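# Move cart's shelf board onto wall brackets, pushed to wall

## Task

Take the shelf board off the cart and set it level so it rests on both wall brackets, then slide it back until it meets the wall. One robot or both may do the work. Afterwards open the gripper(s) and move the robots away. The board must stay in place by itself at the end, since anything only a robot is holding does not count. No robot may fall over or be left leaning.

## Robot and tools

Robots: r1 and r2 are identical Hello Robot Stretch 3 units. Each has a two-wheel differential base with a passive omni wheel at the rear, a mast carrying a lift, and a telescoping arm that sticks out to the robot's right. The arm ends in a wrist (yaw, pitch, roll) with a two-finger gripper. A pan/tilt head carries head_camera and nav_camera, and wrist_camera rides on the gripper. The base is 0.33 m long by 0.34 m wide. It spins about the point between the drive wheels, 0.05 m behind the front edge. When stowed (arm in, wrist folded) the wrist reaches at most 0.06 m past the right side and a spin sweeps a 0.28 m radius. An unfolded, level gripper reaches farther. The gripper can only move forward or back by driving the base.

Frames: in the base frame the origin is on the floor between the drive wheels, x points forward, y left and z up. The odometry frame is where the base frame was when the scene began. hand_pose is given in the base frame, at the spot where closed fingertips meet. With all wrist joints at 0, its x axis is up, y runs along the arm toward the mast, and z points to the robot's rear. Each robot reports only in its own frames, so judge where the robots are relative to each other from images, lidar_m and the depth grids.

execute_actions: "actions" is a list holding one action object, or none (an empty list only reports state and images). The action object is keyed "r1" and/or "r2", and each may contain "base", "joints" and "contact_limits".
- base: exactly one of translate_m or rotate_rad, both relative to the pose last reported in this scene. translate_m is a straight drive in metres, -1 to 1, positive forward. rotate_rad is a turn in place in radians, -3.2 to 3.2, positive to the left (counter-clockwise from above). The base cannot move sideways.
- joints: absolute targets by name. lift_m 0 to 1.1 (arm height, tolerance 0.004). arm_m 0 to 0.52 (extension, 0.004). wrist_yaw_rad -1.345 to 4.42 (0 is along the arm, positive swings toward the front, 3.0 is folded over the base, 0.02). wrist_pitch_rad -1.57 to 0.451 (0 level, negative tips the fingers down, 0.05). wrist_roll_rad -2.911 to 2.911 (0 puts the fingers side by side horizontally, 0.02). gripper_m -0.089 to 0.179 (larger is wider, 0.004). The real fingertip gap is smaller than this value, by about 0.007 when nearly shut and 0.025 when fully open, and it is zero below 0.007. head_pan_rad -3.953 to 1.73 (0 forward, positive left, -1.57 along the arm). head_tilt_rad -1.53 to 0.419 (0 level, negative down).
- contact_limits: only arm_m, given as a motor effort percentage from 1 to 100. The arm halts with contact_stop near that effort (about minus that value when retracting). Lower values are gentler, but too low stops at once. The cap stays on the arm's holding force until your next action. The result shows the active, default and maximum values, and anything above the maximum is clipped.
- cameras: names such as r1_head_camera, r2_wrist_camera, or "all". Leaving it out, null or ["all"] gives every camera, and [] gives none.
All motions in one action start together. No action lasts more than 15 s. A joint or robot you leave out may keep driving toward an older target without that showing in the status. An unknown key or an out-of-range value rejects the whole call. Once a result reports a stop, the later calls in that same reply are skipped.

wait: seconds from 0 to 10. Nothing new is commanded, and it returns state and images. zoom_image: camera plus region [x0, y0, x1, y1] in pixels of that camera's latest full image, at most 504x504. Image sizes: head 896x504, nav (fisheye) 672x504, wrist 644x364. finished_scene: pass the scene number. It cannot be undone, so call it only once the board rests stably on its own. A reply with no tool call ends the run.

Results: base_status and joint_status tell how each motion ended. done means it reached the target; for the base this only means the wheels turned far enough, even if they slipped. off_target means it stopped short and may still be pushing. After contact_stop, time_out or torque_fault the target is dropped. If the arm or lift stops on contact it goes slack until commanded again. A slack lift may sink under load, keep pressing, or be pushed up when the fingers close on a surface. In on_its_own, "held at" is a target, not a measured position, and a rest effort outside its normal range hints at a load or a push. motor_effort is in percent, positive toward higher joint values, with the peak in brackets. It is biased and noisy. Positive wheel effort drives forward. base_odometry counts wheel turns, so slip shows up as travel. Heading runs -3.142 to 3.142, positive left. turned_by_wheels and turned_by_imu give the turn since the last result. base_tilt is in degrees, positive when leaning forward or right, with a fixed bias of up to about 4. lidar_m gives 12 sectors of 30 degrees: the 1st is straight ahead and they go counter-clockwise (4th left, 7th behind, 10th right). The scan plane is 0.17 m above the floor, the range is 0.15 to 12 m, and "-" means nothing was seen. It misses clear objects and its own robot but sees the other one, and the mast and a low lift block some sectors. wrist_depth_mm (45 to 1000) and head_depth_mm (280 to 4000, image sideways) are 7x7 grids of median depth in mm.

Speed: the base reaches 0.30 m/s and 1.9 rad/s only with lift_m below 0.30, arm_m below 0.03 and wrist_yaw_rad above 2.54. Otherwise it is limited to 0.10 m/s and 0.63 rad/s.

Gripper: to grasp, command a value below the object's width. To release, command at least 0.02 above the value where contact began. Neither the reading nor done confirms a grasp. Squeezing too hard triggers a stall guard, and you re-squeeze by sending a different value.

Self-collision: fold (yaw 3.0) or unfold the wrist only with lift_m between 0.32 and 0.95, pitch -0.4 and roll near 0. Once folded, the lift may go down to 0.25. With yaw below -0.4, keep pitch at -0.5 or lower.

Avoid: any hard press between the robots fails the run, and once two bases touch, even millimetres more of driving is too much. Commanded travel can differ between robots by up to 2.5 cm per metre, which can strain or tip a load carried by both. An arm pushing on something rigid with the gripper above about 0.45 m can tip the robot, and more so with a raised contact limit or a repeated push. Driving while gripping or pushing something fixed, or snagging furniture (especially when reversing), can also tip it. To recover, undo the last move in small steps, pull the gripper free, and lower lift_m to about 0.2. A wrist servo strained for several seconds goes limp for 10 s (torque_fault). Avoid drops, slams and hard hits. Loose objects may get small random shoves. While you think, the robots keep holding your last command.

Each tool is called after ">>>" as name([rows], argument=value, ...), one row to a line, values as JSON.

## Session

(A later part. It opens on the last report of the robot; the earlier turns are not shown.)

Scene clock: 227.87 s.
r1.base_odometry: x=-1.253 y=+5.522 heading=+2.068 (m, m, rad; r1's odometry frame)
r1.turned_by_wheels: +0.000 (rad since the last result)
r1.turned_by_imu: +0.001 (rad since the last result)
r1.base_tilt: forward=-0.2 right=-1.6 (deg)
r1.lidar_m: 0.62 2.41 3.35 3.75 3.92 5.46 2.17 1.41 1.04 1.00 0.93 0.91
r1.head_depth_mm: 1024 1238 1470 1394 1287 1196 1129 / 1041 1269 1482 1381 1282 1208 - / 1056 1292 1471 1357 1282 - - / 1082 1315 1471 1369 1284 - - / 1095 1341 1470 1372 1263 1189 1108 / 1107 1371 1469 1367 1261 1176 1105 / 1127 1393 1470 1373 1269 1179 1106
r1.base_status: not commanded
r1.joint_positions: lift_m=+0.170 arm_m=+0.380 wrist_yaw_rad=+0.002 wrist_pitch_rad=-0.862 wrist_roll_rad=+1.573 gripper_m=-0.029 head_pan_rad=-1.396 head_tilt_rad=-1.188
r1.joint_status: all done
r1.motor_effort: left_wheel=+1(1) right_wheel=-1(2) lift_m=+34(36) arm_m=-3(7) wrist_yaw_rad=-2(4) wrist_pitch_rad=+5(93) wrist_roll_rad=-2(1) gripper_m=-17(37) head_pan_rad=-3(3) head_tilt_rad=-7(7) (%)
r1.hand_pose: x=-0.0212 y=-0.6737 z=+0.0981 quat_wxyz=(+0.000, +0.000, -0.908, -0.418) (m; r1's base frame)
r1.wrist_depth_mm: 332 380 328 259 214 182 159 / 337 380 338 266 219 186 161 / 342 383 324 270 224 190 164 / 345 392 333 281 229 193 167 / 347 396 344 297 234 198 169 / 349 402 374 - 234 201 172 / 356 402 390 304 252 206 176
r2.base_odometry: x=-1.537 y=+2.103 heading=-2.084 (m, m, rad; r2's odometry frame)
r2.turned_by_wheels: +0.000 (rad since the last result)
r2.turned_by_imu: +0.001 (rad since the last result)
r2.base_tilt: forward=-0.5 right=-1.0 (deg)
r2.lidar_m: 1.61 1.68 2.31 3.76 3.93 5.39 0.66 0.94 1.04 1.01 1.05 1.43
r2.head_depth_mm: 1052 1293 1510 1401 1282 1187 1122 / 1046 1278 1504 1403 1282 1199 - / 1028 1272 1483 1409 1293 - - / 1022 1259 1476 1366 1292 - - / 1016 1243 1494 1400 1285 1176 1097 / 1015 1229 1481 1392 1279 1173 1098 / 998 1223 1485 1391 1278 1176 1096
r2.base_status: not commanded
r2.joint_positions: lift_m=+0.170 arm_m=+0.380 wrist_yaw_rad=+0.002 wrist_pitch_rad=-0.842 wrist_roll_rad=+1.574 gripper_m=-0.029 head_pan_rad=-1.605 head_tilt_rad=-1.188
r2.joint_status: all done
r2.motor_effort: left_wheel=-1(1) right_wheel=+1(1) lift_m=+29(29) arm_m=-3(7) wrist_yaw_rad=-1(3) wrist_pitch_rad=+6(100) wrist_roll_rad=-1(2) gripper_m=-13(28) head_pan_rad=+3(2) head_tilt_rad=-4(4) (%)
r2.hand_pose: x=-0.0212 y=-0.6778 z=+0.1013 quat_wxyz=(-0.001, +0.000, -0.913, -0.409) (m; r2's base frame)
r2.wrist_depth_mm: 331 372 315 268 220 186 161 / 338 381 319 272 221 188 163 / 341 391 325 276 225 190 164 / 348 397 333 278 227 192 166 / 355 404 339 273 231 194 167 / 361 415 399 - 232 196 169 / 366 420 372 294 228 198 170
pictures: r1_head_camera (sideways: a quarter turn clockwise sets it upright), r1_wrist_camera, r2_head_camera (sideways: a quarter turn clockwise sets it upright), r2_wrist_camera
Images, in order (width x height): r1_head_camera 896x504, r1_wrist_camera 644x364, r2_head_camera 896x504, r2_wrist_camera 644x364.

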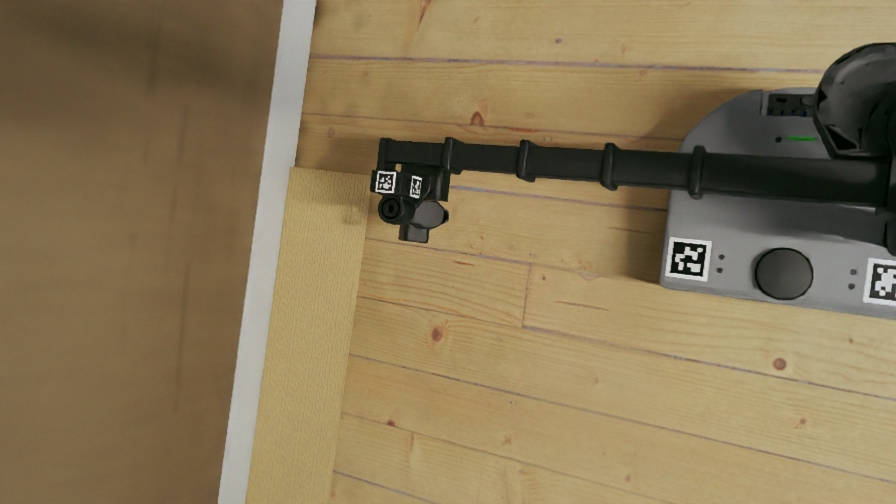

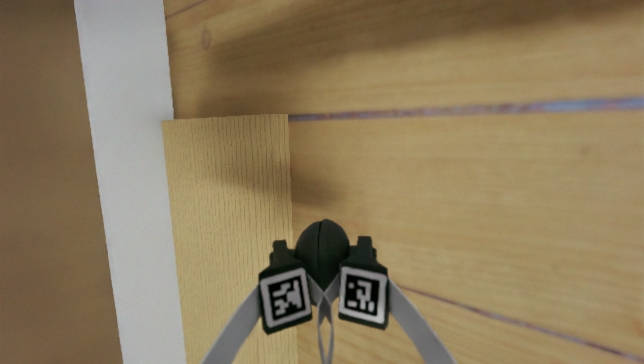

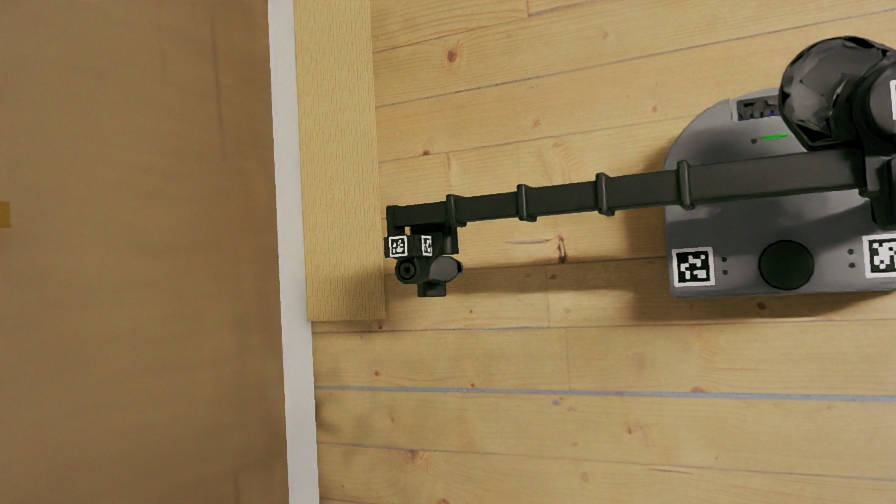

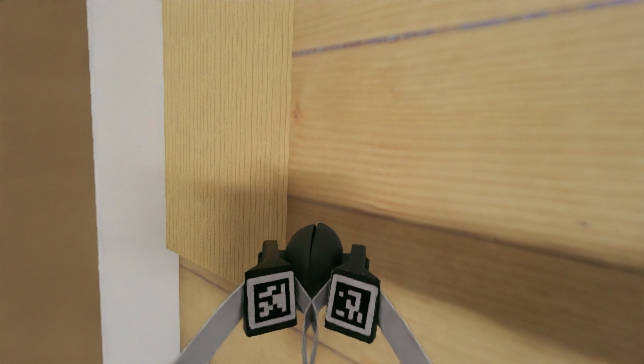

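>>> execute_actions([
  {"r1":{"joints":{"lift_m":0.45,"arm_m":0.0,"gripper_m":0.0,"wrist_pitch_rad":-0.8}},"r2":{"joints":{"lift_m":0.45,"arm_m":0.0,"gripper_m":0.0,"wrist_pitch_rad":-0.8}}},
], cameras=[])

>>> execute_actions([
  {"r1":{"base":{"rotate_rad":-1.571}},"r2":{"base":{"rotate_rad":-1.571}}},
], cameras=[])

>>> execute_actions([
  {"r1":{"base":{"translate_m":0.2}},"r2":{"base":{"translate_m":0.2}}},
], cameras=[])

>>> execute_actions([
  {"r1":{"base":{"rotate_rad":1.571}},"r2":{"base":{"rotate_rad":1.571}}},
], cameras=["r1_head_camera","r2_head_camera","r1_nav_camera"])

Scene clock: 232.40 s.
r1.base_odometry: x=-1.253 y=+5.522 heading=+2.068 (m, m, rad; r1's odometry frame)
r1.turned_by_wheels: +0.000 (rad since the last result)
r1.turned_by_imu: +0.001 (rad since the last result)
r1.base_tilt: forward=-0.2 right=-1.7 (deg)
r1.lidar_m: 0.62 2.40 3.36 3.76 3.94 5.45 2.17 1.40 1.04 1.01 1.05 1.45
r1.head_depth_mm: 1029 1247 1466 1395 1287 1204 1133 / 1050 1260 1478 1387 1301 1191 - / 1058 1288 1460 1377 1300 - - / 1069 1310 1478 1377 1281 - - / 1091 1343 1455 1373 1275 1190 1111 / 1114 1367 1469 1365 1267 1174 1099 / 1127 1384 1462 1357 1267 1174 1104
r1.base_status: not commanded
r1.joint_positions: lift_m=+0.450 arm_m=+0.000 wrist_yaw_rad=+0.001 wrist_pitch_rad=-0.812 wrist_roll_rad=+1.573 gripper_m=+0.000 head_pan_rad=-1.396 head_tilt_rad=-1.188
r1.joint_status: all done
r1.motor_effort: left_wheel=+1(1) right_wheel=-1(0) lift_m=+35(40) arm_m=-2(3) wrist_yaw_rad=-2(2) wrist_pitch_rad=+5(4) wrist_roll_rad=-1(1) gripper_m=-3(84) head_pan_rad=-2(2) head_tilt_rad=-7(7) (%)
r1.hand_pose: x=-0.0213 y=-0.3039 z=+0.3857 quat_wxyz=(+0.000, +0.000, -0.918, -0.395) (m; r1's base frame)
r1.wrist_depth_mm: 601 707 781 614 501 418 370 / 607 724 802 632 524 431 370 / 610 743 820 675 519 439 372 / 632 737 823 671 541 451 383 / 618 743 854 672 549 459 393 / 646 749 882 - 549 468 395 / 660 759 898 731 608 466 402
r2.base_odometry: x=-1.537 y=+2.103 heading=-2.084 (m, m, rad; r2's odometry frame)
r2.turned_by_wheels: +0.000 (rad since the last result)
r2.turned_by_imu: +0.001 (rad since the last result)
r2.base_tilt: forward=-0.5 right=-1.0 (deg)
r2.lidar_m: 1.61 1.67 2.30 3.75 3.95 5.37 0.66 1.43 1.05 1.01 1.05 1.43
r2.head_depth_mm: 1051 1296 1515 1410 1286 1194 - / 1046 1280 1499 1408 1281 1206 - / 1034 1266 1495 1387 1300 - - / 1030 1259 1475 1401 1311 - - / 1017 1244 1486 1399 1273 1179 1102 / 1010 1226 1489 1393 1273 1180 1096 / 1008 1222 1481 1392 1279 1173 1099
r2.base_status: not commanded
r2.joint_positions: lift_m=+0.450 arm_m=+0.001 wrist_yaw_rad=+0.002 wrist_pitch_rad=-0.812 wrist_roll_rad=+1.574 gripper_m=+0.000 head_pan_rad=-1.605 head_tilt_rad=-1.188
r2.joint_status: all done
r2.motor_effort: left_wheel=-1(0) right_wheel=+0(0) lift_m=+30(31) arm_m=-3(3) wrist_yaw_rad=-2(2) wrist_pitch_rad=+6(9) wrist_roll_rad=-1(2) gripper_m=-2(81) head_pan_rad=+3(3) head_tilt_rad=-5(4) (%)
r2.hand_pose: x=-0.0213 y=-0.3046 z=+0.3859 quat_wxyz=(-0.001, +0.000, -0.919, -0.395) (m; r2's base frame)
r2.wrist_depth_mm: 620 711 794 644 517 435 376 / 621 727 803 644 517 436 378 / 631 737 824 656 521 439 381 / 629 754 834 657 538 446 382 / 657 770 874 654 542 450 387 / 662 789 895 - 540 456 389 / 674 793 881 685 531 455 393
pictures: none
No camera images: the call's "cameras" was empty. Leave "cameras" out to get every camera's image.

Scene clock: 235.83 s.
r1.base_odometry: x=-1.253 y=+5.522 heading=+0.497 (m, m, rad; r1's odometry frame)
r1.turned_by_wheels: -1.571 (rad since the last result)
r1.turned_by_imu: -1.569 (rad since the last result)
r1.base_tilt: forward=-0.2 right=-1.7 (deg)
r1.lidar_m: 1.01 1.05 1.45 0.66 2.41 3.35 3.76 3.93 5.44 2.17 1.40 1.04
r1.head_depth_mm: 1836 1658 1518 1397 1280 1195 1139 / 1832 1657 1517 1389 1292 1194 - / 1818 1655 1515 1378 1298 - - / 1823 1642 1501 1377 1293 - - / 1801 1630 1499 1371 1272 1183 1109 / 1797 1627 1487 1373 1274 1182 1107 / 1803 1623 1479 1373 1270 1178 1106
r1.base_status: done
r1.joint_positions: lift_m=+0.450 arm_m=+0.000 wrist_yaw_rad=+0.001 wrist_pitch_rad=-0.812 wrist_roll_rad=+1.573 gripper_m=+0.000 head_pan_rad=-1.396 head_tilt_rad=-1.188
r1.joint_status: not commanded
r1.motor_effort: left_wheel=+3(8) right_wheel=-2(6) lift_m=+35(35) arm_m=-2(4) wrist_yaw_rad=-1(1) wrist_pitch_rad=+5(5) wrist_roll_rad=-1(1) gripper_m=-4(4) head_pan_rad=-1(2) head_tilt_rad=-7(7) (%)
r1.hand_pose: x=-0.0213 y=-0.3039 z=+0.3857 quat_wxyz=(+0.000, +0.000, -0.918, -0.395) (m; r1's base frame)
r1.wrist_depth_mm: - - 798 611 505 423 367 / - - 823 623 513 430 375 / - - 874 650 518 442 379 / - - 877 675 541 451 387 / - - 928 684 553 458 390 / - - - - 537 466 393 / - - - 713 595 481 402
r2.base_odometry: x=-1.537 y=+2.103 heading=+2.628 (m, m, rad; r2's odometry frame)
r2.turned_by_wheels: -1.571 (rad since the last result)
r2.turned_by_imu: -1.554 (rad since the last result)
r2.base_tilt: forward=-0.5 right=-1.1 (deg)
r2.lidar_m: 1.00 1.05 1.44 1.62 1.68 2.31 3.77 3.91 5.39 0.55 1.43 1.05
r2.head_depth_mm: 1947 1722 1555 1411 1289 1193 - / 1936 826 1533 1409 1287 1201 - / 1866 734 1303 1273 1311 - - / 881 927 1280 1241 1311 - - / 1912 1676 1542 1382 1282 1184 1094 / 1909 1695 1520 1402 1275 1183 1091 / 1890 1690 1522 1382 1273 1181 1092
r2.base_status: done
r2.joint_positions: lift_m=+0.450 arm_m=+0.001 wrist_yaw_rad=+0.002 wrist_pitch_rad=-0.812 wrist_roll_rad=+1.574 gripper_m=+0.000 head_pan_rad=-1.605 head_tilt_rad=-1.188
r2.joint_status: not commanded
r2.motor_effort: left_wheel=+4(9) right_wheel=-2(4) lift_m=+30(30) arm_m=-3(3) wrist_yaw_rad=-2(1) wrist_pitch_rad=+6(6) wrist_roll_rad=-2(2) gripper_m=-2(2) head_pan_rad=+2(3) head_tilt_rad=-5(5) (%)
r2.hand_pose: x=-0.0213 y=-0.3046 z=+0.3859 quat_wxyz=(-0.001, +0.000, -0.919, -0.395) (m; r2's base frame)
r2.wrist_depth_mm: - - 787 587 519 435 376 / - - 574 492 520 438 377 / 283 328 424 489 526 448 381 / - - 578 502 539 446 384 / - - 899 611 542 448 385 / - - - - 547 455 392 / - - 899 703 527 459 395
pictures: none
No camera images: the call's "cameras" was empty. Leave "cameras" out to get every camera's image.

Scene clock: 238.90 s.
r1.base_odometry: x=-1.077 y=+5.618 heading=+0.498 (m, m, rad; r1's odometry frame)
r1.turned_by_wheels: +0.000 (rad since the last result)
r1.turned_by_imu: +0.001 (rad since the last result)
r1.base_tilt: forward=-0.2 right=-1.7 (deg)
r1.lidar_m: 0.81 0.84 1.17 0.66 2.41 3.34 3.96 4.16 5.73 2.13 1.12 0.83
r1.head_depth_mm: 1850 1665 1503 1383 1294 1199 1134 / 1838 1650 1507 1387 1290 1195 - / 1827 1656 1508 1389 1302 - - / 1810 1649 1502 1370 1297 - - / 1804 1640 1493 1369 1268 1190 1114 / 1801 1619 1493 1370 1259 1176 1104 / 1769 1619 1466 1363 1261 1183 1104
r1.base_status: done
r1.joint_positions: lift_m=+0.450 arm_m=+0.000 wrist_yaw_rad=+0.001 wrist_pitch_rad=-0.812 wrist_roll_rad=+1.573 gripper_m=+0.000 head_pan_rad=-1.396 head_tilt_rad=-1.188
r1.joint_status: not commanded
r1.motor_effort: left_wheel=+2(11) right_wheel=-3(2) lift_m=+35(35) arm_m=-4(3) wrist_yaw_rad=-1(1) wrist_pitch_rad=+5(5) wrist_roll_rad=-1(2) gripper_m=-3(3) head_pan_rad=-3(2) head_tilt_rad=-7(7) (%)
r1.hand_pose: x=-0.0213 y=-0.3039 z=+0.3857 quat_wxyz=(+0.000, +0.000, -0.918, -0.395) (m; r1's base frame)
r1.wrist_depth_mm: - - 799 609 504 421 364 / - - 820 635 512 432 372 / - - 850 653 521 440 380 / - - 905 665 533 448 382 / - - 944 686 553 463 393 / - - - - 552 469 400 / - - - 721 587 471 406
r2.base_odometry: x=-1.712 y=+2.201 heading=+2.628 (m, m, rad; r2's odometry frame)
r2.turned_by_wheels: +0.000 (rad since the last result)
r2.turned_by_imu: +0.002 (rad since the last result)
r2.base_tilt: forward=-0.5 right=-1.0 (deg)
r2.lidar_m: 0.81 0.84 1.15 1.61 1.68 2.32 3.98 4.14 5.65 0.54 1.14 0.84
r2.head_depth_mm: 1943 1712 1537 1408 1301 1195 - / 1947 827 1529 1399 1286 1204 - / 1862 736 1310 1277 1308 - - / 882 918 1280 1237 1307 - - / 1923 1684 1536 1375 1276 1177 1096 / 1897 1696 1533 1386 1285 1185 1096 / 1894 1702 1535 1397 1273 1177 1089
r2.base_status: done
r2.joint_positions: lift_m=+0.450 arm_m=+0.001 wrist_yaw_rad=+0.002 wrist_pitch_rad=-0.812 wrist_roll_rad=+1.574 gripper_m=+0.000 head_pan_rad=-1.605 head_tilt_rad=-1.188
r2.joint_status: not commanded
r2.motor_effort: left_wheel=+3(10) right_wheel=-2(3) lift_m=+30(30) arm_m=-3(3) wrist_yaw_rad=-2(1) wrist_pitch_rad=+6(6) wrist_roll_rad=-2(2) gripper_m=-2(2) head_pan_rad=+2(2) head_tilt_rad=-5(4) (%)
r2.hand_pose: x=-0.0213 y=-0.3046 z=+0.3859 quat_wxyz=(-0.001, +0.000, -0.919, -0.395) (m; r2's base frame)
r2.wrist_depth_mm: - - 791 597 512 432 374 / - - 576 487 520 437 377 / 277 327 417 484 521 441 380 / - - 568 500 537 446 381 / - - 910 607 541 451 388 / - - - - 533 458 386 / - - 901 694 526 466 397
pictures: none
No camera images: the call's "cameras" was empty. Leave "cameras" out to get every camera's image.

Scene clock: 242.33 s.
r1.base_odometry: x=-1.077 y=+5.618 heading=+2.068 (m, m, rad; r1's odometry frame)
r1.turned_by_wheels: +1.571 (rad since the last result)
r1.turned_by_imu: +1.571 (rad since the last result)
r1.base_tilt: forward=-0.2 right=-1.7 (deg)
r1.lidar_m: 0.62 2.40 3.34 3.97 4.17 5.74 2.14 1.12 0.83 0.81 0.84 1.16
r1.head_depth_mm: 818 987 1261 1397 1287 1195 1137 / 829 1007 1280 1404 1296 1194 - / 845 1026 1313 1371 1300 - - / 851 1043 1353 1364 1286 - - / 869 1068 1376 1369 1269 1178 1105 / 886 1086 1392 1377 1263 1183 1104 / 900 1116 1413 1365 1268 1173 1101
r1.base_status: done
r1.joint_positions: lift_m=+0.450 arm_m=+0.000 wrist_yaw_rad=+0.001 wrist_pitch_rad=-0.812 wrist_roll_rad=+1.573 gripper_m=+0.000 head_pan_rad=-1.396 head_tilt_rad=-1.188
r1.joint_status: not commanded
r1.motor_effort: left_wheel=-2(7) right_wheel=+1(3) lift_m=+35(35) arm_m=-3(3) wrist_yaw_rad=-1(1) wrist_pitch_rad=+5(5) wrist_roll_rad=-1(1) gripper_m=-4(3) head_pan_rad=-2(2) head_tilt_rad=-7(7) (%)
r1.hand_pose: x=-0.0213 y=-0.3039 z=+0.3857 quat_wxyz=(+0.000, +0.000, -0.918, -0.395) (m; r1's base frame)
r1.wrist_depth_mm: 454 540 649 617 505 423 365 / 461 536 658 645 501 433 369 / 465 556 669 640 518 434 377 / 467 560 686 645 536 445 385 / 484 566 696 674 550 464 393 / 487 572 681 - 536 467 395 / 486 576 723 696 594 470 404
r2.base_odometry: x=-1.712 y=+2.201 heading=-2.084 (m, m, rad; r2's odometry frame)
r2.turned_by_wheels: +1.571 (rad since the last result)
r2.turned_by_imu: +1.555 (rad since the last result)
r2.base_tilt: forward=-0.4 right=-1.1 (deg)
r2.lidar_m: 1.61 1.68 2.30 3.98 4.12 5.72 0.65 1.14 0.84 0.81 0.84 1.15
r2.head_depth_mm: 833 1032 1347 1389 1293 1186 - / 828 1021 1313 1383 1297 1201 - / 760 1011 1311 1380 1300 - - / 816 999 1292 1392 1314 - - / 811 987 1270 1391 1278 1183 1093 / 805 977 1263 1392 1278 1175 1088 / 799 973 1249 1400 1272 1171 1096
r2.base_status: done
r2.joint_positions: lift_m=+0.450 arm_m=+0.001 wrist_yaw_rad=+0.002 wrist_pitch_rad=-0.812 wrist_roll_rad=+1.574 gripper_m=+0.000 head_pan_rad=-1.605 head_tilt_rad=-1.188
r2.joint_status: not commanded
r2.motor_effort: left_wheel=-3(10) right_wheel=+2(5) lift_m=+30(30) arm_m=-3(3) wrist_yaw_rad=-2(2) wrist_pitch_rad=+6(6) wrist_roll_rad=-2(2) gripper_m=-2(2) head_pan_rad=+2(3) head_tilt_rad=-5(5) (%)
r2.hand_pose: x=-0.0213 y=-0.3046 z=+0.3859 quat_wxyz=(-0.001, +0.000, -0.919, -0.395) (m; r2's base frame)
r2.wrist_depth_mm: 465 541 661 616 516 428 377 / 469 551 674 628 524 437 377 / 478 561 683 629 532 443 380 / 488 570 699 642 543 449 388 / 494 583 711 643 538 454 385 / 504 592 691 - 544 454 390 / 510 598 770 698 529 460 395
pictures: r1_head_camera (sideways: a quarter turn clockwise sets it upright), r1_nav_camera (sideways: a quarter turn counterclockwise sets it upright), r2_head_camera (sideways: a quarter turn clockwise sets it upright)
Images, in order (width x height): r1_head_camera 896x504, r1_nav_camera 672x504, r2_head_camera 896x504.

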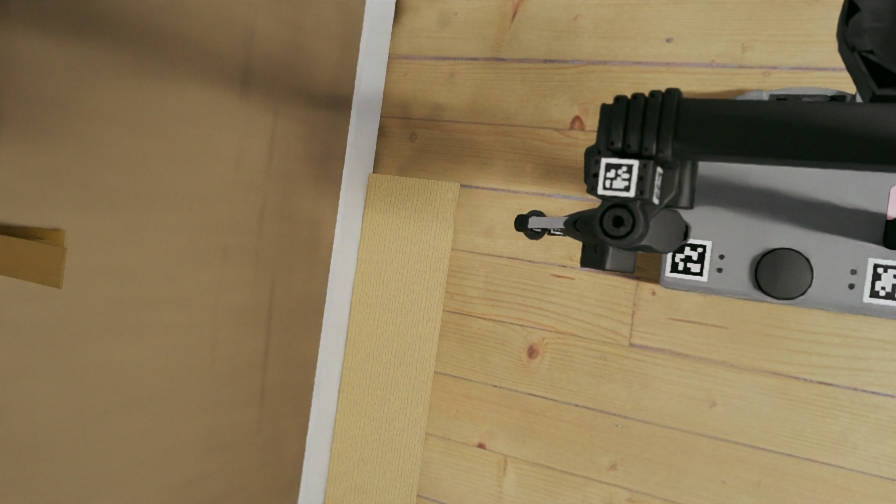

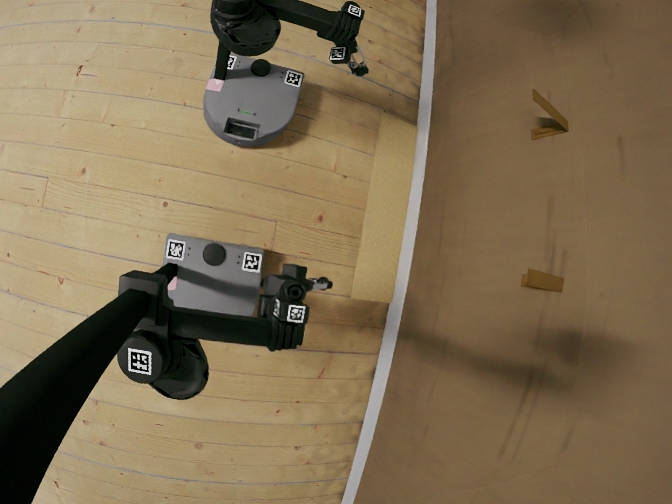

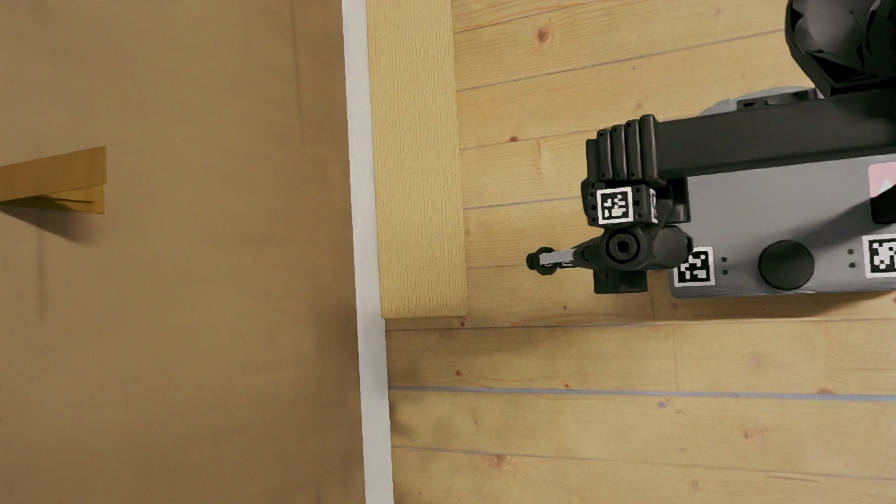

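>>> execute_actions([
  {"r1":{"joints":{"arm_m":0.18,"lift_m":0.16,"wrist_pitch_rad":-0.78}},"r2":{"joints":{"arm_m":0.18,"lift_m":0.16,"wrist_pitch_rad":-0.78}}},
], cameras=[])

>>> execute_actions([
  {"r1":{"joints":{"lift_m":0.08}},"r2":{"joints":{"lift_m":0.08}}},
], cameras=[])

>>> execute_actions([
  {"r1":{"joints":{"arm_m":0.30},"contact_limits":{"arm_m":30}},"r2":{"joints":{"arm_m":0.30},"contact_limits":{"arm_m":30}}},
], cameras=["r1_wrist_camera","r2_wrist_camera"])

Scene clock: 246.20 s.
r1.base_odometry: x=-1.077 y=+5.618 heading=+2.068 (m, m, rad; r1's odometry frame)
r1.turned_by_wheels: +0.000 (rad since the last result)
r1.turned_by_imu: +0.001 (rad since the last result)
r1.base_tilt: forward=-0.2 right=-1.7 (deg)
r1.lidar_m: 0.62 2.40 3.33 3.95 4.14 5.78 2.13 1.12 0.83 0.81 0.84 0.77
r1.head_depth_mm: 818 993 1260 1393 1287 1200 1117 / 832 1007 1274 1388 1281 1209 - / 841 1024 1305 1374 - - - / 853 1045 1344 1369 1255 - - / 871 1061 1370 1369 1274 1183 1107 / 883 1085 1389 1378 1267 1182 1109 / 899 1115 1418 1362 1257 1177 1102
r1.base_status: not commanded
r1.joint_positions: lift_m=+0.160 arm_m=+0.180 wrist_yaw_rad=+0.001 wrist_pitch_rad=-0.793 wrist_roll_rad=+1.573 gripper_m=+0.000 head_pan_rad=-1.396 head_tilt_rad=-1.188
r1.joint_status: all done
r1.motor_effort: left_wheel=-2(2) right_wheel=+1(2) lift_m=+22(29) arm_m=+3(3) wrist_yaw_rad=-1(1) wrist_pitch_rad=+5(5) wrist_roll_rad=-1(1) gripper_m=-3(3) head_pan_rad=-2(2) head_tilt_rad=-7(7) (%)
r1.hand_pose: x=-0.0213 y=-0.4871 z=+0.0994 quat_wxyz=(+0.000, +0.000, -0.922, -0.386) (m; r1's base frame)
r1.wrist_depth_mm: 322 362 352 267 215 181 155 / 327 364 366 275 222 184 158 / 331 369 353 278 226 188 161 / 334 382 359 288 229 192 162 / 338 387 379 295 234 193 166 / 343 395 419 - 234 199 169 / 350 402 418 312 257 203 172
r2.base_odometry: x=-1.712 y=+2.201 heading=-2.084 (m, m, rad; r2's odometry frame)
r2.turned_by_wheels: +0.000 (rad since the last result)
r2.turned_by_imu: +0.001 (rad since the last result)
r2.base_tilt: forward=-0.5 right=-1.1 (deg)
r2.lidar_m: 1.62 1.67 2.30 3.96 4.13 5.72 0.65 0.80 0.84 0.81 0.84 1.15
r2.head_depth_mm: 836 1028 1336 1394 1293 1199 1107 / 831 1018 1320 1392 1298 1202 - / 762 1010 1306 1393 1285 - - / 822 1003 1286 1384 1255 - - / 812 990 1274 1406 1280 1179 1093 / 806 980 1263 1389 1271 1182 1093 / 801 974 1241 1394 1274 1173 1090
r2.base_status: not commanded
r2.joint_positions: lift_m=+0.160 arm_m=+0.180 wrist_yaw_rad=+0.001 wrist_pitch_rad=-0.793 wrist_roll_rad=+1.574 gripper_m=+0.000 head_pan_rad=-1.605 head_tilt_rad=-1.188
r2.joint_status: all done
r2.motor_effort: left_wheel=-3(3) right_wheel=+2(2) lift_m=+25(26) arm_m=+3(4) wrist_yaw_rad=-1(1) wrist_pitch_rad=+6(7) wrist_roll_rad=-1(2) gripper_m=-2(2) head_pan_rad=+2(3) head_tilt_rad=-4(4) (%)
r2.hand_pose: x=-0.0213 y=-0.4872 z=+0.0992 quat_wxyz=(-0.001, +0.000, -0.922, -0.386) (m; r2's base frame)
r2.wrist_depth_mm: 327 368 329 271 218 183 157 / 330 377 333 277 220 184 158 / 338 382 342 278 223 185 159 / 344 386 344 281 226 188 160 / 347 394 355 275 229 189 162 / 358 401 436 - 227 192 164 / 358 408 388 295 224 193 164
pictures: none
No camera images: the call's "cameras" was empty. Leave "cameras" out to get every camera's image.

Scene clock: 247.77 s.
r1.base_odometry: x=-1.077 y=+5.618 heading=+2.068 (m, m, rad; r1's odometry frame)
r1.turned_by_wheels: +0.000 (rad since the last result)
r1.turned_by_imu: +0.000 (rad since the last result)
r1.base_tilt: forward=-0.2 right=-1.7 (deg)
r1.lidar_m: 0.62 2.40 3.34 3.95 4.13 5.73 2.12 1.12 0.83 0.81 0.84 0.69
r1.head_depth_mm: 819 987 1247 1382 1286 1201 1116 / 831 1003 1282 1385 1284 1205 - / 840 1025 1311 1382 1266 - - / 851 1046 1349 1378 1269 - - / 867 1071 1384 1371 1275 1175 1109 / 886 1089 1382 1355 1266 1179 1106 / 901 1117 1406 1361 1264 1180 1107
r1.base_status: not commanded
r1.joint_positions: lift_m=+0.080 arm_m=+0.180 wrist_yaw_rad=+0.001 wrist_pitch_rad=-0.774 wrist_roll_rad=+1.573 gripper_m=+0.000 head_pan_rad=-1.396 head_tilt_rad=-1.188
r1.joint_status: all done
r1.motor_effort: left_wheel=-2(2) right_wheel=+1(1) lift_m=+18(24) arm_m=+4(3) wrist_yaw_rad=-1(1) wrist_pitch_rad=-2(5) wrist_roll_rad=-1(1) gripper_m=-3(3) head_pan_rad=-2(2) head_tilt_rad=-7(7) (%)
r1.hand_pose: x=-0.0213 y=-0.4908 z=+0.0226 quat_wxyz=(+0.000, +0.000, -0.926, -0.378) (m; r1's base frame)
r1.wrist_depth_mm: 311 333 227 170 137 114 98 / 315 342 237 176 140 116 100 / 323 341 229 181 143 118 101 / 325 347 235 186 147 121 102 / 330 354 245 184 152 123 104 / 339 362 261 - 150 126 106 / 346 368 264 206 164 129 108
r2.base_odometry: x=-1.712 y=+2.201 heading=-2.084 (m, m, rad; r2's odometry frame)
r2.turned_by_wheels: +0.000 (rad since the last result)
r2.turned_by_imu: +0.000 (rad since the last result)
r2.base_tilt: forward=-0.4 right=-1.1 (deg)
r2.lidar_m: 1.61 1.67 2.29 3.97 4.12 5.69 0.65 0.74 0.85 0.81 0.84 1.15
r2.head_depth_mm: 838 1030 1346 1392 1294 1192 1109 / 831 1020 1314 1391 1287 1202 - / 763 1011 1307 1379 1303 - - / 816 1000 1293 1386 1248 - - / 811 993 1268 1400 1280 1183 1095 / 806 982 1250 1396 1280 1179 1094 / 799 976 1245 1385 1277 1181 1089
r2.base_status: not commanded
r2.joint_positions: lift_m=+0.080 arm_m=+0.180 wrist_yaw_rad=+0.001 wrist_pitch_rad=-0.766 wrist_roll_rad=+1.574 gripper_m=+0.000 head_pan_rad=-1.605 head_tilt_rad=-1.188
r2.joint_status: all done
r2.motor_effort: left_wheel=-3(3) right_wheel=+2(2) lift_m=+19(26) arm_m=+3(3) wrist_yaw_rad=-1(1) wrist_pitch_rad=-7(8) wrist_roll_rad=-2(2) gripper_m=-3(3) head_pan_rad=+3(2) head_tilt_rad=-5(4) (%)
r2.hand_pose: x=-0.0213 y=-0.4923 z=+0.0238 quat_wxyz=(-0.001, +0.000, -0.927, -0.374) (m; r2's base frame)
r2.wrist_depth_mm: 313 308 222 174 138 115 98 / 317 318 227 175 140 116 99 / 324 327 231 180 141 117 100 / 328 337 236 182 143 118 101 / 334 346 241 176 144 119 101 / 344 371 250 - 146 120 102 / 351 389 250 191 144 122 103
pictures: none
No camera images: the call's "cameras" was empty. Leave "cameras" out to get every camera's image.

Scene clock: 250.13 s.
r1.base_odometry: x=-1.077 y=+5.618 heading=+2.069 (m, m, rad; r1's odometry frame)
r1.turned_by_wheels: +0.000 (rad since the last result)
r1.turned_by_imu: -0.002 (rad since the last result)
r1.base_tilt: forward=-1.2 right=-3.4 (deg)
r1.lidar_m: 0.62 2.40 3.34 3.94 4.12 4.90 2.13 1.13 0.84 0.81 0.85 0.78
r1.head_depth_mm: 841 1005 1268 1410 1295 1198 1114 / 855 1026 1296 1413 1296 1205 - / 862 1051 1320 1420 1294 - - / 871 1066 1349 1401 1289 - - / 891 1080 1386 1398 1283 1196 1115 / 907 1103 1415 1399 1288 1188 1108 / 920 1121 1424 1400 1279 1188 1112
r1.base_status: not commanded
r1.joint_positions: lift_m=+0.081 arm_m=+0.298 wrist_yaw_rad=+0.007 wrist_pitch_rad=-0.875 wrist_roll_rad=+1.573 gripper_m=+0.000 head_pan_rad=-1.396 head_tilt_rad=-1.188
r1.joint_status: all done
r1.on_its_own: arm_m is at rest, and its effort (+15) is outside its rest range (-14 to +14); wrist_pitch_rad is at rest, and its effort (+36) is outside its rest range (-20 to +32)
r1.motor_effort: left_wheel=-1(8) right_wheel=+0(3) lift_m=+6(18) arm_m=+15(19) wrist_yaw_rad=-6(7) wrist_pitch_rad=+36(37) wrist_roll_rad=-1(1) gripper_m=-8(7) head_pan_rad=-2(3) head_tilt_rad=-7(7) (%)
r1.contact_limits: arm_m 30 (drawing in: default 17, maximum 28; extending or still: default 23, maximum 38)
r1.hand_pose: x=-0.0205 y=-0.5885 z=+0.0073 quat_wxyz=(+0.001, +0.002, -0.906, -0.424) (m; r1's base frame)
r1.wrist_depth_mm: 235 268 221 175 144 122 106 / 239 277 231 178 148 125 109 / 241 270 212 171 151 129 111 / 251 277 221 177 156 130 113 / 251 284 229 182 160 134 116 / 260 293 251 - 157 137 118 / 263 299 270 195 173 141 120
r2.base_odometry: x=-1.712 y=+2.201 heading=-2.084 (m, m, rad; r2's odometry frame)
r2.turned_by_wheels: +0.000 (rad since the last result)
r2.turned_by_imu: -0.002 (rad since the last result)
r2.base_tilt: forward=-1.3 right=-2.4 (deg)
r2.lidar_m: 1.61 1.68 2.30 3.96 4.10 5.62 0.65 0.80 0.85 0.81 0.84 1.15
r2.head_depth_mm: 859 1054 1351 1401 1298 1181 1107 / 850 1037 1340 1408 1305 1198 - / 801 1018 1315 1407 1303 - - / 834 1015 1295 1426 1301 - - / 829 1004 1276 1410 1302 1192 1097 / 824 992 1266 1418 1283 1197 1102 / 816 988 1244 1421 1289 1190 1098
r2.base_status: not commanded
r2.joint_positions: lift_m=+0.081 arm_m=+0.298 wrist_yaw_rad=+0.006 wrist_pitch_rad=-0.854 wrist_roll_rad=+1.574 gripper_m=+0.000 head_pan_rad=-1.605 head_tilt_rad=-1.188
r2.joint_status: all done
r2.on_its_own: arm_m is at rest, and its effort (+15) is outside its rest range (-14 to +14); wrist_pitch_rad is at rest, and its effort (+37) is outside its rest range (-20 to +32)
r2.motor_effort: left_wheel=-2(11) right_wheel=+0(2) lift_m=+4(19) arm_m=+15(19) wrist_yaw_rad=-6(6) wrist_pitch_rad=+37(37) wrist_roll_rad=-2(2) gripper_m=-5(5) head_pan_rad=+3(2) head_tilt_rad=-5(5) (%)
r2.contact_limits: arm_m 30 (drawing in: default 20, maximum 33; extending or still: default 27, maximum 45)
r2.hand_pose: x=-0.0206 y=-0.5933 z=+0.0104 quat_wxyz=(+0.000, +0.002, -0.910, -0.415) (m; r2's base frame)
r2.wrist_depth_mm: 237 260 196 161 143 121 105 / 240 265 201 165 145 122 106 / 246 271 205 169 148 124 107 / 250 274 211 173 150 126 108 / 253 280 216 175 152 127 110 / 263 290 234 - 150 129 111 / 268 309 224 184 151 131 112
pictures: r1_wrist_camera, r2_wrist_camera
Images, in order (width x height): r1_wrist_camera 644x364, r2_wrist_camera 644x364.

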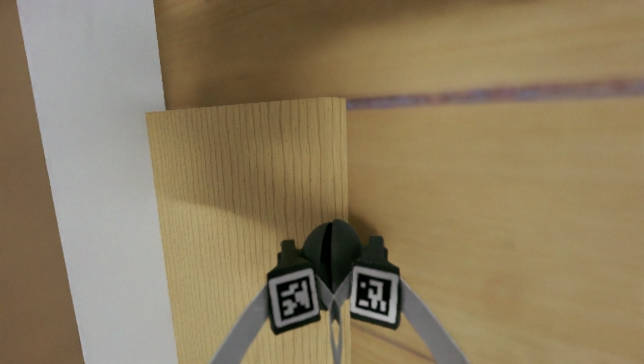

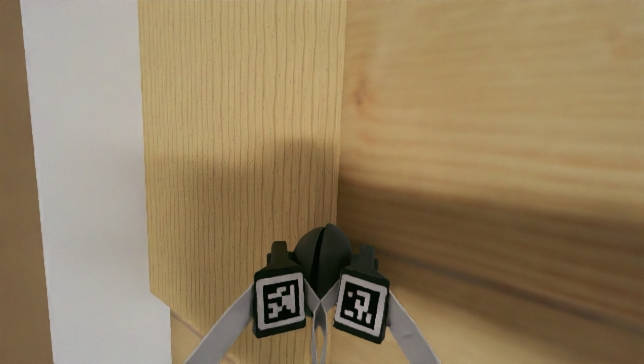

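>>> execute_actions([
  {"r1":{"joints":{"arm_m":0.32,"lift_m":0.17},"contact_limits":{"arm_m":30}},"r2":{"joints":{"arm_m":0.32,"lift_m":0.17},"contact_limits":{"arm_m":30}}},
], cameras=["r1_wrist_camera","r2_wrist_camera"])

Scene clock: 252.77 s.
r1.base_odometry: x=-1.077 y=+5.618 heading=+2.069 (m, m, rad; r1's odometry frame)
r1.turned_by_wheels: +0.000 (rad since the last result)
r1.turned_by_imu: -0.001 (rad since the last result)
r1.base_tilt: forward=-0.2 right=-1.6 (deg)
r1.lidar_m: 0.62 2.41 3.33 3.96 4.14 5.75 2.13 1.13 0.83 0.81 0.84 0.87
r1.head_depth_mm: 819 993 1255 1382 1294 1192 1129 / 834 1008 1287 1385 1284 1208 - / 846 1027 1326 1408 1286 - - / 852 1045 1352 1363 1278 - - / 872 1064 1384 1364 1264 1185 1109 / 887 1089 1398 1367 1258 1176 1111 / 898 1109 1409 1360 1259 1175 1102
r1.base_status: not commanded
r1.joint_positions: lift_m=+0.170 arm_m=+0.320 wrist_yaw_rad=+0.002 wrist_pitch_rad=-0.793 wrist_roll_rad=+1.573 gripper_m=+0.000 head_pan_rad=-1.397 head_tilt_rad=-1.189
r1.joint_status: all done
r1.motor_effort: left_wheel=+0(19) right_wheel=-1(17) lift_m=+34(35) arm_m=+2(18) wrist_yaw_rad=-2(6) wrist_pitch_rad=+5(58) wrist_roll_rad=-1(2) gripper_m=-4(18) head_pan_rad=-1(2) head_tilt_rad=-6(7) (%)
r1.contact_limits: arm_m 30 (drawing in: default 17, maximum 28; extending or still: default 23, maximum 38)
r1.hand_pose: x=-0.0212 y=-0.6270 z=+0.1087 quat_wxyz=(+0.000, +0.000, -0.922, -0.387) (m; r1's base frame)
r1.wrist_depth_mm: 219 252 293 278 224 187 163 / 222 257 295 285 231 190 164 / 223 260 302 275 215 194 167 / 227 263 307 277 221 199 169 / 230 264 311 286 226 202 172 / 233 268 308 - 226 209 177 / 235 272 326 297 246 211 178
r2.base_odometry: x=-1.712 y=+2.201 heading=-2.084 (m, m, rad; r2's odometry frame)
r2.turned_by_wheels: +0.000 (rad since the last result)
r2.turned_by_imu: +0.000 (rad since the last result)
r2.base_tilt: forward=-0.4 right=-1.1 (deg)
r2.lidar_m: 1.61 1.68 2.29 3.97 4.13 5.66 0.65 0.88 0.84 0.81 0.84 1.15
r2.head_depth_mm: 836 1032 1339 1393 1287 1194 1118 / 833 1019 1327 1384 1290 1203 - / 766 1010 1307 1389 1291 - - / 818 1004 1289 1415 1279 - - / 814 989 1274 1392 1283 1183 1097 / 805 974 1258 1394 1280 1180 1093 / 793 971 1243 1390 1273 1178 1095
r2.base_status: not commanded
r2.joint_positions: lift_m=+0.170 arm_m=+0.320 wrist_yaw_rad=+0.002 wrist_pitch_rad=-0.793 wrist_roll_rad=+1.574 gripper_m=+0.000 head_pan_rad=-1.604 head_tilt_rad=-1.188
r2.joint_status: all done
r2.motor_effort: left_wheel=-1(10) right_wheel=+1(16) lift_m=+31(33) arm_m=+3(17) wrist_yaw_rad=-3(7) wrist_pitch_rad=+7(63) wrist_roll_rad=-2(2) gripper_m=-3(13) head_pan_rad=+2(3) head_tilt_rad=-4(6) (%)
r2.contact_limits: arm_m 30 (drawing in: default 20, maximum 33; extending or still: default 27, maximum 45)
r2.hand_pose: x=-0.0211 y=-0.6270 z=+0.1089 quat_wxyz=(-0.001, +0.000, -0.922, -0.387) (m; r2's base frame)
r2.wrist_depth_mm: 224 257 301 260 208 188 164 / 227 263 303 263 211 191 166 / 230 266 312 266 214 194 167 / 234 271 316 272 216 196 168 / 238 277 319 265 220 199 169 / 243 282 316 - 221 201 172 / 246 286 354 308 223 202 172
pictures: r1_wrist_camera, r2_wrist_camera
Images, in order (width x height): r1_wrist_camera 644x364, r2_wrist_camera 644x364.

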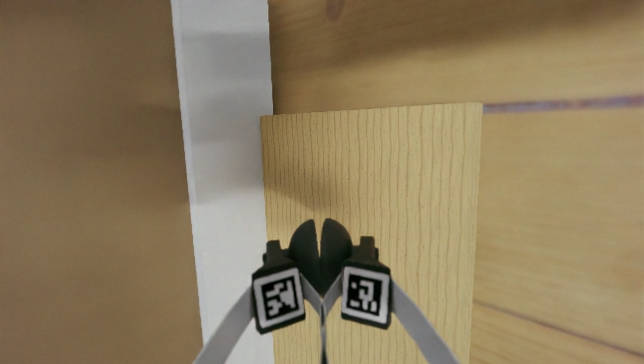

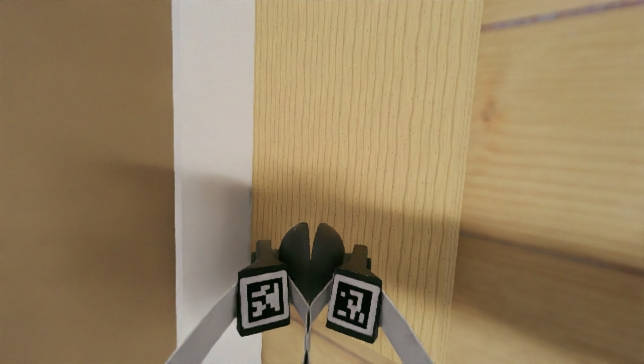

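>>> execute_actions([
  {"r1":{"joints":{"arm_m":0.2}},"r2":{"joints":{"arm_m":0.2}}},
], cameras=[])

>>> execute_actions([
  {"r1":{"joints":{"lift_m":0.08}},"r2":{"joints":{"lift_m":0.08}}},
], cameras=[])

>>> execute_actions([
  {"r1":{"joints":{"arm_m":0.30},"contact_limits":{"arm_m":30}},"r2":{"joints":{"arm_m":0.30},"contact_limits":{"arm_m":30}}},
], cameras=[])

>>> execute_actions([
  {"r1":{"joints":{"arm_m":0.317,"lift_m":0.15},"contact_limits":{"arm_m":30}},"r2":{"joints":{"arm_m":0.319,"lift_m":0.15},"contact_limits":{"arm_m":30}}},
], cameras=["r1_wrist_camera","r2_wrist_camera"])

Scene clock: 255.23 s.
r1.base_odometry: x=-1.077 y=+5.618 heading=+2.069 (m, m, rad; r1's odometry frame)
r1.turned_by_wheels: +0.000 (rad since the last result)
r1.turned_by_imu: +0.001 (rad since the last result)
r1.base_tilt: forward=-0.2 right=-1.7 (deg)
r1.lidar_m: 0.62 2.40 3.33 3.96 4.14 5.75 2.13 1.13 0.83 0.81 0.84 1.16
r1.head_depth_mm: 821 989 1266 1384 1281 1196 1127 / 831 1006 1286 1383 1282 1209 - / 848 1024 1321 1377 1271 - - / 853 1050 1353 1363 1260 - - / 866 1059 1380 1368 1270 1185 1115 / 886 1087 1390 1371 1273 1180 1102 / 901 1105 1419 1363 1261 1174 1101
r1.base_status: not commanded
r1.joint_positions: lift_m=+0.170 arm_m=+0.200 wrist_yaw_rad=+0.002 wrist_pitch_rad=-0.793 wrist_roll_rad=+1.573 gripper_m=+0.000 head_pan_rad=-1.397 head_tilt_rad=-1.189
r1.joint_status: all done
r1.motor_effort: left_wheel=+0(0) right_wheel=-1(1) lift_m=+35(35) arm_m=-3(0) wrist_yaw_rad=-2(2) wrist_pitch_rad=+5(5) wrist_roll_rad=-1(1) gripper_m=-4(4) head_pan_rad=-1(1) head_tilt_rad=-6(6) (%)
r1.hand_pose: x=-0.0212 y=-0.5078 z=+0.1088 quat_wxyz=(+0.000, +0.000, -0.922, -0.386) (m; r1's base frame)
r1.wrist_depth_mm: 308 345 369 282 226 189 162 / 312 352 380 285 229 192 165 / 316 357 368 283 236 196 168 / 321 367 376 290 243 200 171 / 322 372 396 294 246 203 173 / 328 382 417 - 245 208 176 / 332 387 419 314 269 212 179
r2.base_odometry: x=-1.712 y=+2.201 heading=-2.084 (m, m, rad; r2's odometry frame)
r2.turned_by_wheels: +0.000 (rad since the last result)
r2.turned_by_imu: +0.001 (rad since the last result)
r2.base_tilt: forward=-0.4 right=-1.0 (deg)
r2.lidar_m: 1.62 1.68 2.29 3.96 4.12 5.67 0.66 0.86 0.84 0.81 0.84 1.15
r2.head_depth_mm: 836 1032 1340 1396 1291 1189 1125 / 829 1022 1318 1395 1289 1211 - / 764 1013 1306 1393 1288 - - / 815 1001 1287 1383 1275 - - / 810 990 1274 1398 1269 1180 1097 / 805 982 1261 1397 1283 1176 1098 / 799 969 1244 1388 1267 1181 1098
r2.base_status: not commanded
r2.joint_positions: lift_m=+0.170 arm_m=+0.200 wrist_yaw_rad=+0.002 wrist_pitch_rad=-0.793 wrist_roll_rad=+1.574 gripper_m=+0.000 head_pan_rad=-1.604 head_tilt_rad=-1.188
r2.joint_status: all done
r2.motor_effort: left_wheel=-1(1) right_wheel=+1(1) lift_m=+31(30) arm_m=-3(4) wrist_yaw_rad=-2(3) wrist_pitch_rad=+6(7) wrist_roll_rad=-1(1) gripper_m=-3(3) head_pan_rad=+2(2) head_tilt_rad=-4(5) (%)
r2.hand_pose: x=-0.0212 y=-0.5078 z=+0.1090 quat_wxyz=(-0.001, +0.000, -0.922, -0.386) (m; r2's base frame)
r2.wrist_depth_mm: 313 352 344 269 229 190 164 / 316 359 351 276 231 193 166 / 320 362 356 281 233 194 167 / 327 374 363 285 236 196 168 / 332 379 377 285 237 198 170 / 336 386 429 - 239 201 171 / 342 394 403 311 234 203 173
pictures: none
No camera images: the call's "cameras" was empty. Leave "cameras" out to get every camera's image.

Scene clock: 256.90 s.
r1.base_odometry: x=-1.077 y=+5.618 heading=+2.069 (m, m, rad; r1's odometry frame)
r1.turned_by_wheels: +0.000 (rad since the last result)
r1.turned_by_imu: +0.000 (rad since the last result)
r1.base_tilt: forward=-0.1 right=-1.6 (deg)
r1.lidar_m: 0.62 2.40 3.33 3.96 4.14 5.77 2.13 1.12 0.83 0.81 0.84 0.70
r1.head_depth_mm: 819 990 1260 1391 1280 1196 1111 / 830 1010 1286 1384 1282 1200 - / 841 1029 1313 1377 1266 - - / 855 1052 1347 1364 1266 - - / 869 1071 1381 1366 1272 1181 1113 / 882 1089 1393 1371 1265 1183 1104 / 898 1112 1405 1366 1256 1179 1110
r1.base_status: not commanded
r1.joint_positions: lift_m=+0.080 arm_m=+0.200 wrist_yaw_rad=+0.002 wrist_pitch_rad=-0.774 wrist_roll_rad=+1.573 gripper_m=+0.000 head_pan_rad=-1.397 head_tilt_rad=-1.189
r1.joint_status: all done
r1.motor_effort: left_wheel=+0(0) right_wheel=+0(1) lift_m=+18(33) arm_m=-2(3) wrist_yaw_rad=-2(2) wrist_pitch_rad=-2(5) wrist_roll_rad=-1(2) gripper_m=-4(4) head_pan_rad=-1(1) head_tilt_rad=-6(6) (%)
r1.hand_pose: x=-0.0212 y=-0.5115 z=+0.0226 quat_wxyz=(+0.000, +0.000, -0.926, -0.378) (m; r1's base frame)
r1.wrist_depth_mm: 296 319 227 172 137 114 97 / 298 327 237 176 140 116 99 / 303 328 223 181 144 119 101 / 309 328 225 188 147 120 103 / 320 341 234 184 150 123 104 / 323 345 257 - 149 126 106 / 324 363 256 205 163 128 108
r2.base_odometry: x=-1.712 y=+2.201 heading=-2.084 (m, m, rad; r2's odometry frame)
r2.turned_by_wheels: +0.000 (rad since the last result)
r2.turned_by_imu: +0.000 (rad since the last result)
r2.base_tilt: forward=-0.4 right=-1.1 (deg)
r2.lidar_m: 1.61 1.68 2.28 3.98 4.14 5.68 0.65 0.76 0.84 0.81 0.84 1.15
r2.head_depth_mm: 837 1034 1334 1398 1296 1186 1102 / 832 1024 1325 1380 1285 1207 - / 767 1012 1311 1383 1295 - - / 819 1003 1293 1377 1247 - - / 808 990 1273 1391 1284 1185 1097 / 802 983 1261 1391 1277 1178 1091 / 800 970 1242 1390 1281 1178 1093
r2.base_status: not commanded
r2.joint_positions: lift_m=+0.080 arm_m=+0.200 wrist_yaw_rad=+0.002 wrist_pitch_rad=-0.766 wrist_roll_rad=+1.574 gripper_m=+0.000 head_pan_rad=-1.604 head_tilt_rad=-1.188
r2.joint_status: all done
r2.motor_effort: left_wheel=-1(1) right_wheel=+1(1) lift_m=+19(24) arm_m=-3(3) wrist_yaw_rad=-2(2) wrist_pitch_rad=-7(8) wrist_roll_rad=-1(1) gripper_m=-3(3) head_pan_rad=+2(2) head_tilt_rad=-5(4) (%)
r2.hand_pose: x=-0.0212 y=-0.5129 z=+0.0238 quat_wxyz=(-0.001, +0.000, -0.927, -0.374) (m; r2's base frame)
r2.wrist_depth_mm: 298 308 212 174 138 115 99 / 304 319 215 176 140 116 99 / 310 328 221 178 142 117 100 / 313 336 224 181 143 118 101 / 318 345 229 177 145 119 101 / 326 357 250 - 146 120 102 / 332 366 241 191 143 121 103
pictures: none
No camera images: the call's "cameras" was empty. Leave "cameras" out to get every camera's image.

Scene clock: 259.03 s.
r1.base_odometry: x=-1.077 y=+5.618 heading=+2.069 (m, m, rad; r1's odometry frame)
r1.turned_by_wheels: +0.000 (rad since the last result)
r1.turned_by_imu: -0.001 (rad since the last result)
r1.base_tilt: forward=-1.3 right=-3.4 (deg)
r1.lidar_m: 0.62 2.40 3.32 3.93 4.08 4.91 2.13 1.14 0.84 0.81 0.84 0.77
r1.head_depth_mm: 838 1016 1270 1423 1293 1209 1120 / 853 1026 1295 1406 1294 1207 - / 864 1046 1317 1429 1279 - - / 874 1067 1353 1401 1285 - - / 886 1085 1391 1403 1276 1194 1115 / 904 1101 1415 1396 1292 1189 1110 / 918 1127 1430 1402 1278 1187 1108
r1.base_status: not commanded
r1.joint_positions: lift_m=+0.081 arm_m=+0.298 wrist_yaw_rad=+0.006 wrist_pitch_rad=-0.876 wrist_roll_rad=+1.573 gripper_m=+0.000 head_pan_rad=-1.397 head_tilt_rad=-1.189
r1.joint_status: all done
r1.on_its_own: arm_m is at rest, and its effort (+16) is outside its rest range (-14 to +14); wrist_pitch_rad is at rest, and its effort (+36) is outside its rest range (-20 to +32)
r1.motor_effort: left_wheel=-1(9) right_wheel=+0(2) lift_m=+6(19) arm_m=+16(18) wrist_yaw_rad=-5(6) wrist_pitch_rad=+36(37) wrist_roll_rad=-2(2) gripper_m=-8(7) head_pan_rad=-1(1) head_tilt_rad=-6(6) (%)
r1.contact_limits: arm_m 30 (drawing in: default 17, maximum 28; extending or still: default 23, maximum 38)
r1.hand_pose: x=-0.0206 y=-0.5884 z=+0.0073 quat_wxyz=(+0.001, +0.002, -0.905, -0.424) (m; r1's base frame)
r1.wrist_depth_mm: 235 266 222 175 144 122 106 / 239 277 232 180 148 125 108 / 242 272 214 171 152 129 111 / 247 278 221 176 156 131 113 / 252 284 230 182 159 134 115 / 260 293 250 - 159 138 118 / 262 296 269 194 175 141 120
r2.base_odometry: x=-1.712 y=+2.201 heading=-2.084 (m, m, rad; r2's odometry frame)
r2.turned_by_wheels: +0.000 (rad since the last result)
r2.turned_by_imu: -0.002 (rad since the last result)
r2.base_tilt: forward=-1.3 right=-2.4 (deg)
r2.lidar_m: 1.62 1.68 2.29 3.97 4.11 5.59 0.65 0.80 0.84 0.81 0.84 1.15
r2.head_depth_mm: 859 1052 1353 1397 1297 1188 1098 / 850 1038 1336 1411 1296 1200 - / 787 1031 1316 1390 1292 - - / 840 1017 1293 1437 1291 - - / 832 1007 1289 1419 1291 1190 1102 / 826 997 1260 1413 1285 1195 1106 / 815 986 1250 1412 1287 1193 1102
r2.base_status: not commanded
r2.joint_positions: lift_m=+0.081 arm_m=+0.298 wrist_yaw_rad=+0.005 wrist_pitch_rad=-0.854 wrist_roll_rad=+1.574 gripper_m=+0.000 head_pan_rad=-1.604 head_tilt_rad=-1.188
r2.joint_status: all done
r2.on_its_own: arm_m is at rest, and its effort (+16) is outside its rest range (-14 to +14); wrist_pitch_rad is at rest, and its effort (+36) is outside its rest range (-20 to +32)
r2.motor_effort: left_wheel=-2(11) right_wheel=+1(2) lift_m=+4(19) arm_m=+16(16) wrist_yaw_rad=-5(5) wrist_pitch_rad=+36(37) wrist_roll_rad=-2(2) gripper_m=-5(4) head_pan_rad=+2(2) head_tilt_rad=-5(4) (%)
r2.contact_limits: arm_m 30 (drawing in: default 20, maximum 33; extending or still: default 27, maximum 45)
r2.hand_pose: x=-0.0207 y=-0.5933 z=+0.0105 quat_wxyz=(+0.000, +0.002, -0.910, -0.415) (m; r2's base frame)
r2.wrist_depth_mm: 238 261 197 161 143 121 105 / 241 266 202 165 145 123 106 / 246 271 206 169 148 124 107 / 250 275 212 173 149 126 108 / 255 281 217 176 152 127 110 / 262 289 235 - 151 129 111 / 267 306 226 184 152 131 112
pictures: none
No camera images: the call's "cameras" was empty. Leave "cameras" out to get every camera's image.

Scene clock: 261.57 s.
r1.base_odometry: x=-1.077 y=+5.618 heading=+2.069 (m, m, rad; r1's odometry frame)
r1.turned_by_wheels: +0.000 (rad since the last result)
r1.turned_by_imu: -0.001 (rad since the last result)
r1.base_tilt: forward=-0.1 right=-1.6 (deg)
r1.lidar_m: 0.62 2.40 3.32 3.95 4.12 5.74 2.13 1.13 0.83 0.81 0.84 0.83
r1.head_depth_mm: 822 992 1260 1393 1291 1190 1122 / 830 1011 1289 1388 1284 1201 - / 845 1030 1317 1417 1275 - - / 856 1049 1346 1374 1273 - - / 866 1065 1374 1380 1277 1185 1113 / 882 1084 1392 1368 1269 1179 1105 / 893 1102 1409 1368 1262 1176 1098
r1.base_status: not commanded
r1.joint_positions: lift_m=+0.150 arm_m=+0.317 wrist_yaw_rad=+0.002 wrist_pitch_rad=-0.793 wrist_roll_rad=+1.573 gripper_m=+0.000 head_pan_rad=-1.397 head_tilt_rad=-1.190
r1.joint_status: all done
r1.motor_effort: left_wheel=+0(20) right_wheel=-1(21) lift_m=+35(39) arm_m=+3(19) wrist_yaw_rad=-2(6) wrist_pitch_rad=+5(56) wrist_roll_rad=-2(1) gripper_m=-4(17) head_pan_rad=-1(1) head_tilt_rad=-5(6) (%)
r1.contact_limits: arm_m 30 (drawing in: default 17, maximum 28; extending or still: default 23, maximum 38)
r1.hand_pose: x=-0.0212 y=-0.6240 z=+0.0887 quat_wxyz=(+0.000, +0.000, -0.922, -0.387) (m; r1's base frame)
r1.wrist_depth_mm: 221 254 294 252 203 170 147 / 224 258 301 260 210 174 150 / 226 261 297 247 195 177 153 / 229 264 302 249 199 181 155 / 232 270 305 259 202 184 157 / 233 272 308 - 203 189 160 / 235 277 329 268 220 194 162
r2.base_odometry: x=-1.712 y=+2.201 heading=-2.084 (m, m, rad; r2's odometry frame)
r2.turned_by_wheels: +0.000 (rad since the last result)
r2.turned_by_imu: +0.000 (rad since the last result)
r2.base_tilt: forward=-0.4 right=-1.0 (deg)
r2.lidar_m: 1.61 1.67 2.29 3.96 4.13 5.64 0.65 0.87 0.84 0.81 0.84 1.14
r2.head_depth_mm: 837 1034 1346 1399 1293 1187 1100 / 839 1026 1330 1389 1282 1197 - / 770 1010 1309 1382 1292 - - / 820 999 1302 1414 1289 - - / 815 989 1269 1387 1274 1179 1094 / 806 978 1258 1381 1275 1182 1096 / 800 965 1239 1390 1281 1178 1091
r2.base_status: not commanded
r2.joint_positions: lift_m=+0.150 arm_m=+0.319 wrist_yaw_rad=+0.002 wrist_pitch_rad=-0.794 wrist_roll_rad=+1.574 gripper_m=+0.000 head_pan_rad=-1.604 head_tilt_rad=-1.188
r2.joint_status: all done
r2.motor_effort: left_wheel=+0(10) right_wheel=+1(16) lift_m=+30(36) arm_m=+3(15) wrist_yaw_rad=-3(7) wrist_pitch_rad=+6(62) wrist_roll_rad=-2(2) gripper_m=-2(12) head_pan_rad=+2(2) head_tilt_rad=-5(5) (%)
r2.contact_limits: arm_m 30 (drawing in: default 20, maximum 33; extending or still: default 27, maximum 45)
r2.hand_pose: x=-0.0211 y=-0.6260 z=+0.0888 quat_wxyz=(-0.001, +0.000, -0.922, -0.387) (m; r2's base frame)
r2.wrist_depth_mm: 225 256 285 234 188 173 149 / 226 262 288 236 190 175 150 / 231 267 293 240 194 176 152 / 235 272 301 245 197 178 153 / 239 278 309 238 200 180 154 / 243 284 317 - 203 183 155 / 245 287 345 271 205 184 156
pictures: r1_wrist_camera, r2_wrist_camera
Images, in order (width x height): r1_wrist_camera 644x364, r2_wrist_camera 644x364.

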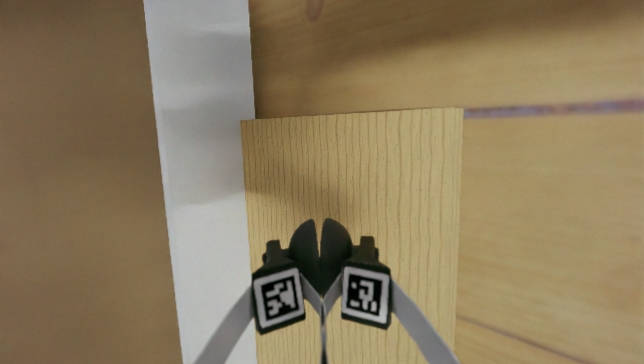

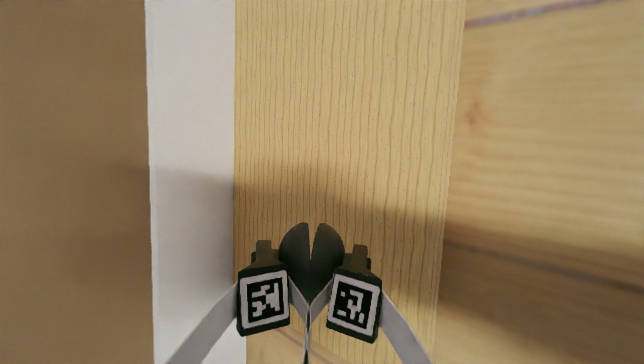

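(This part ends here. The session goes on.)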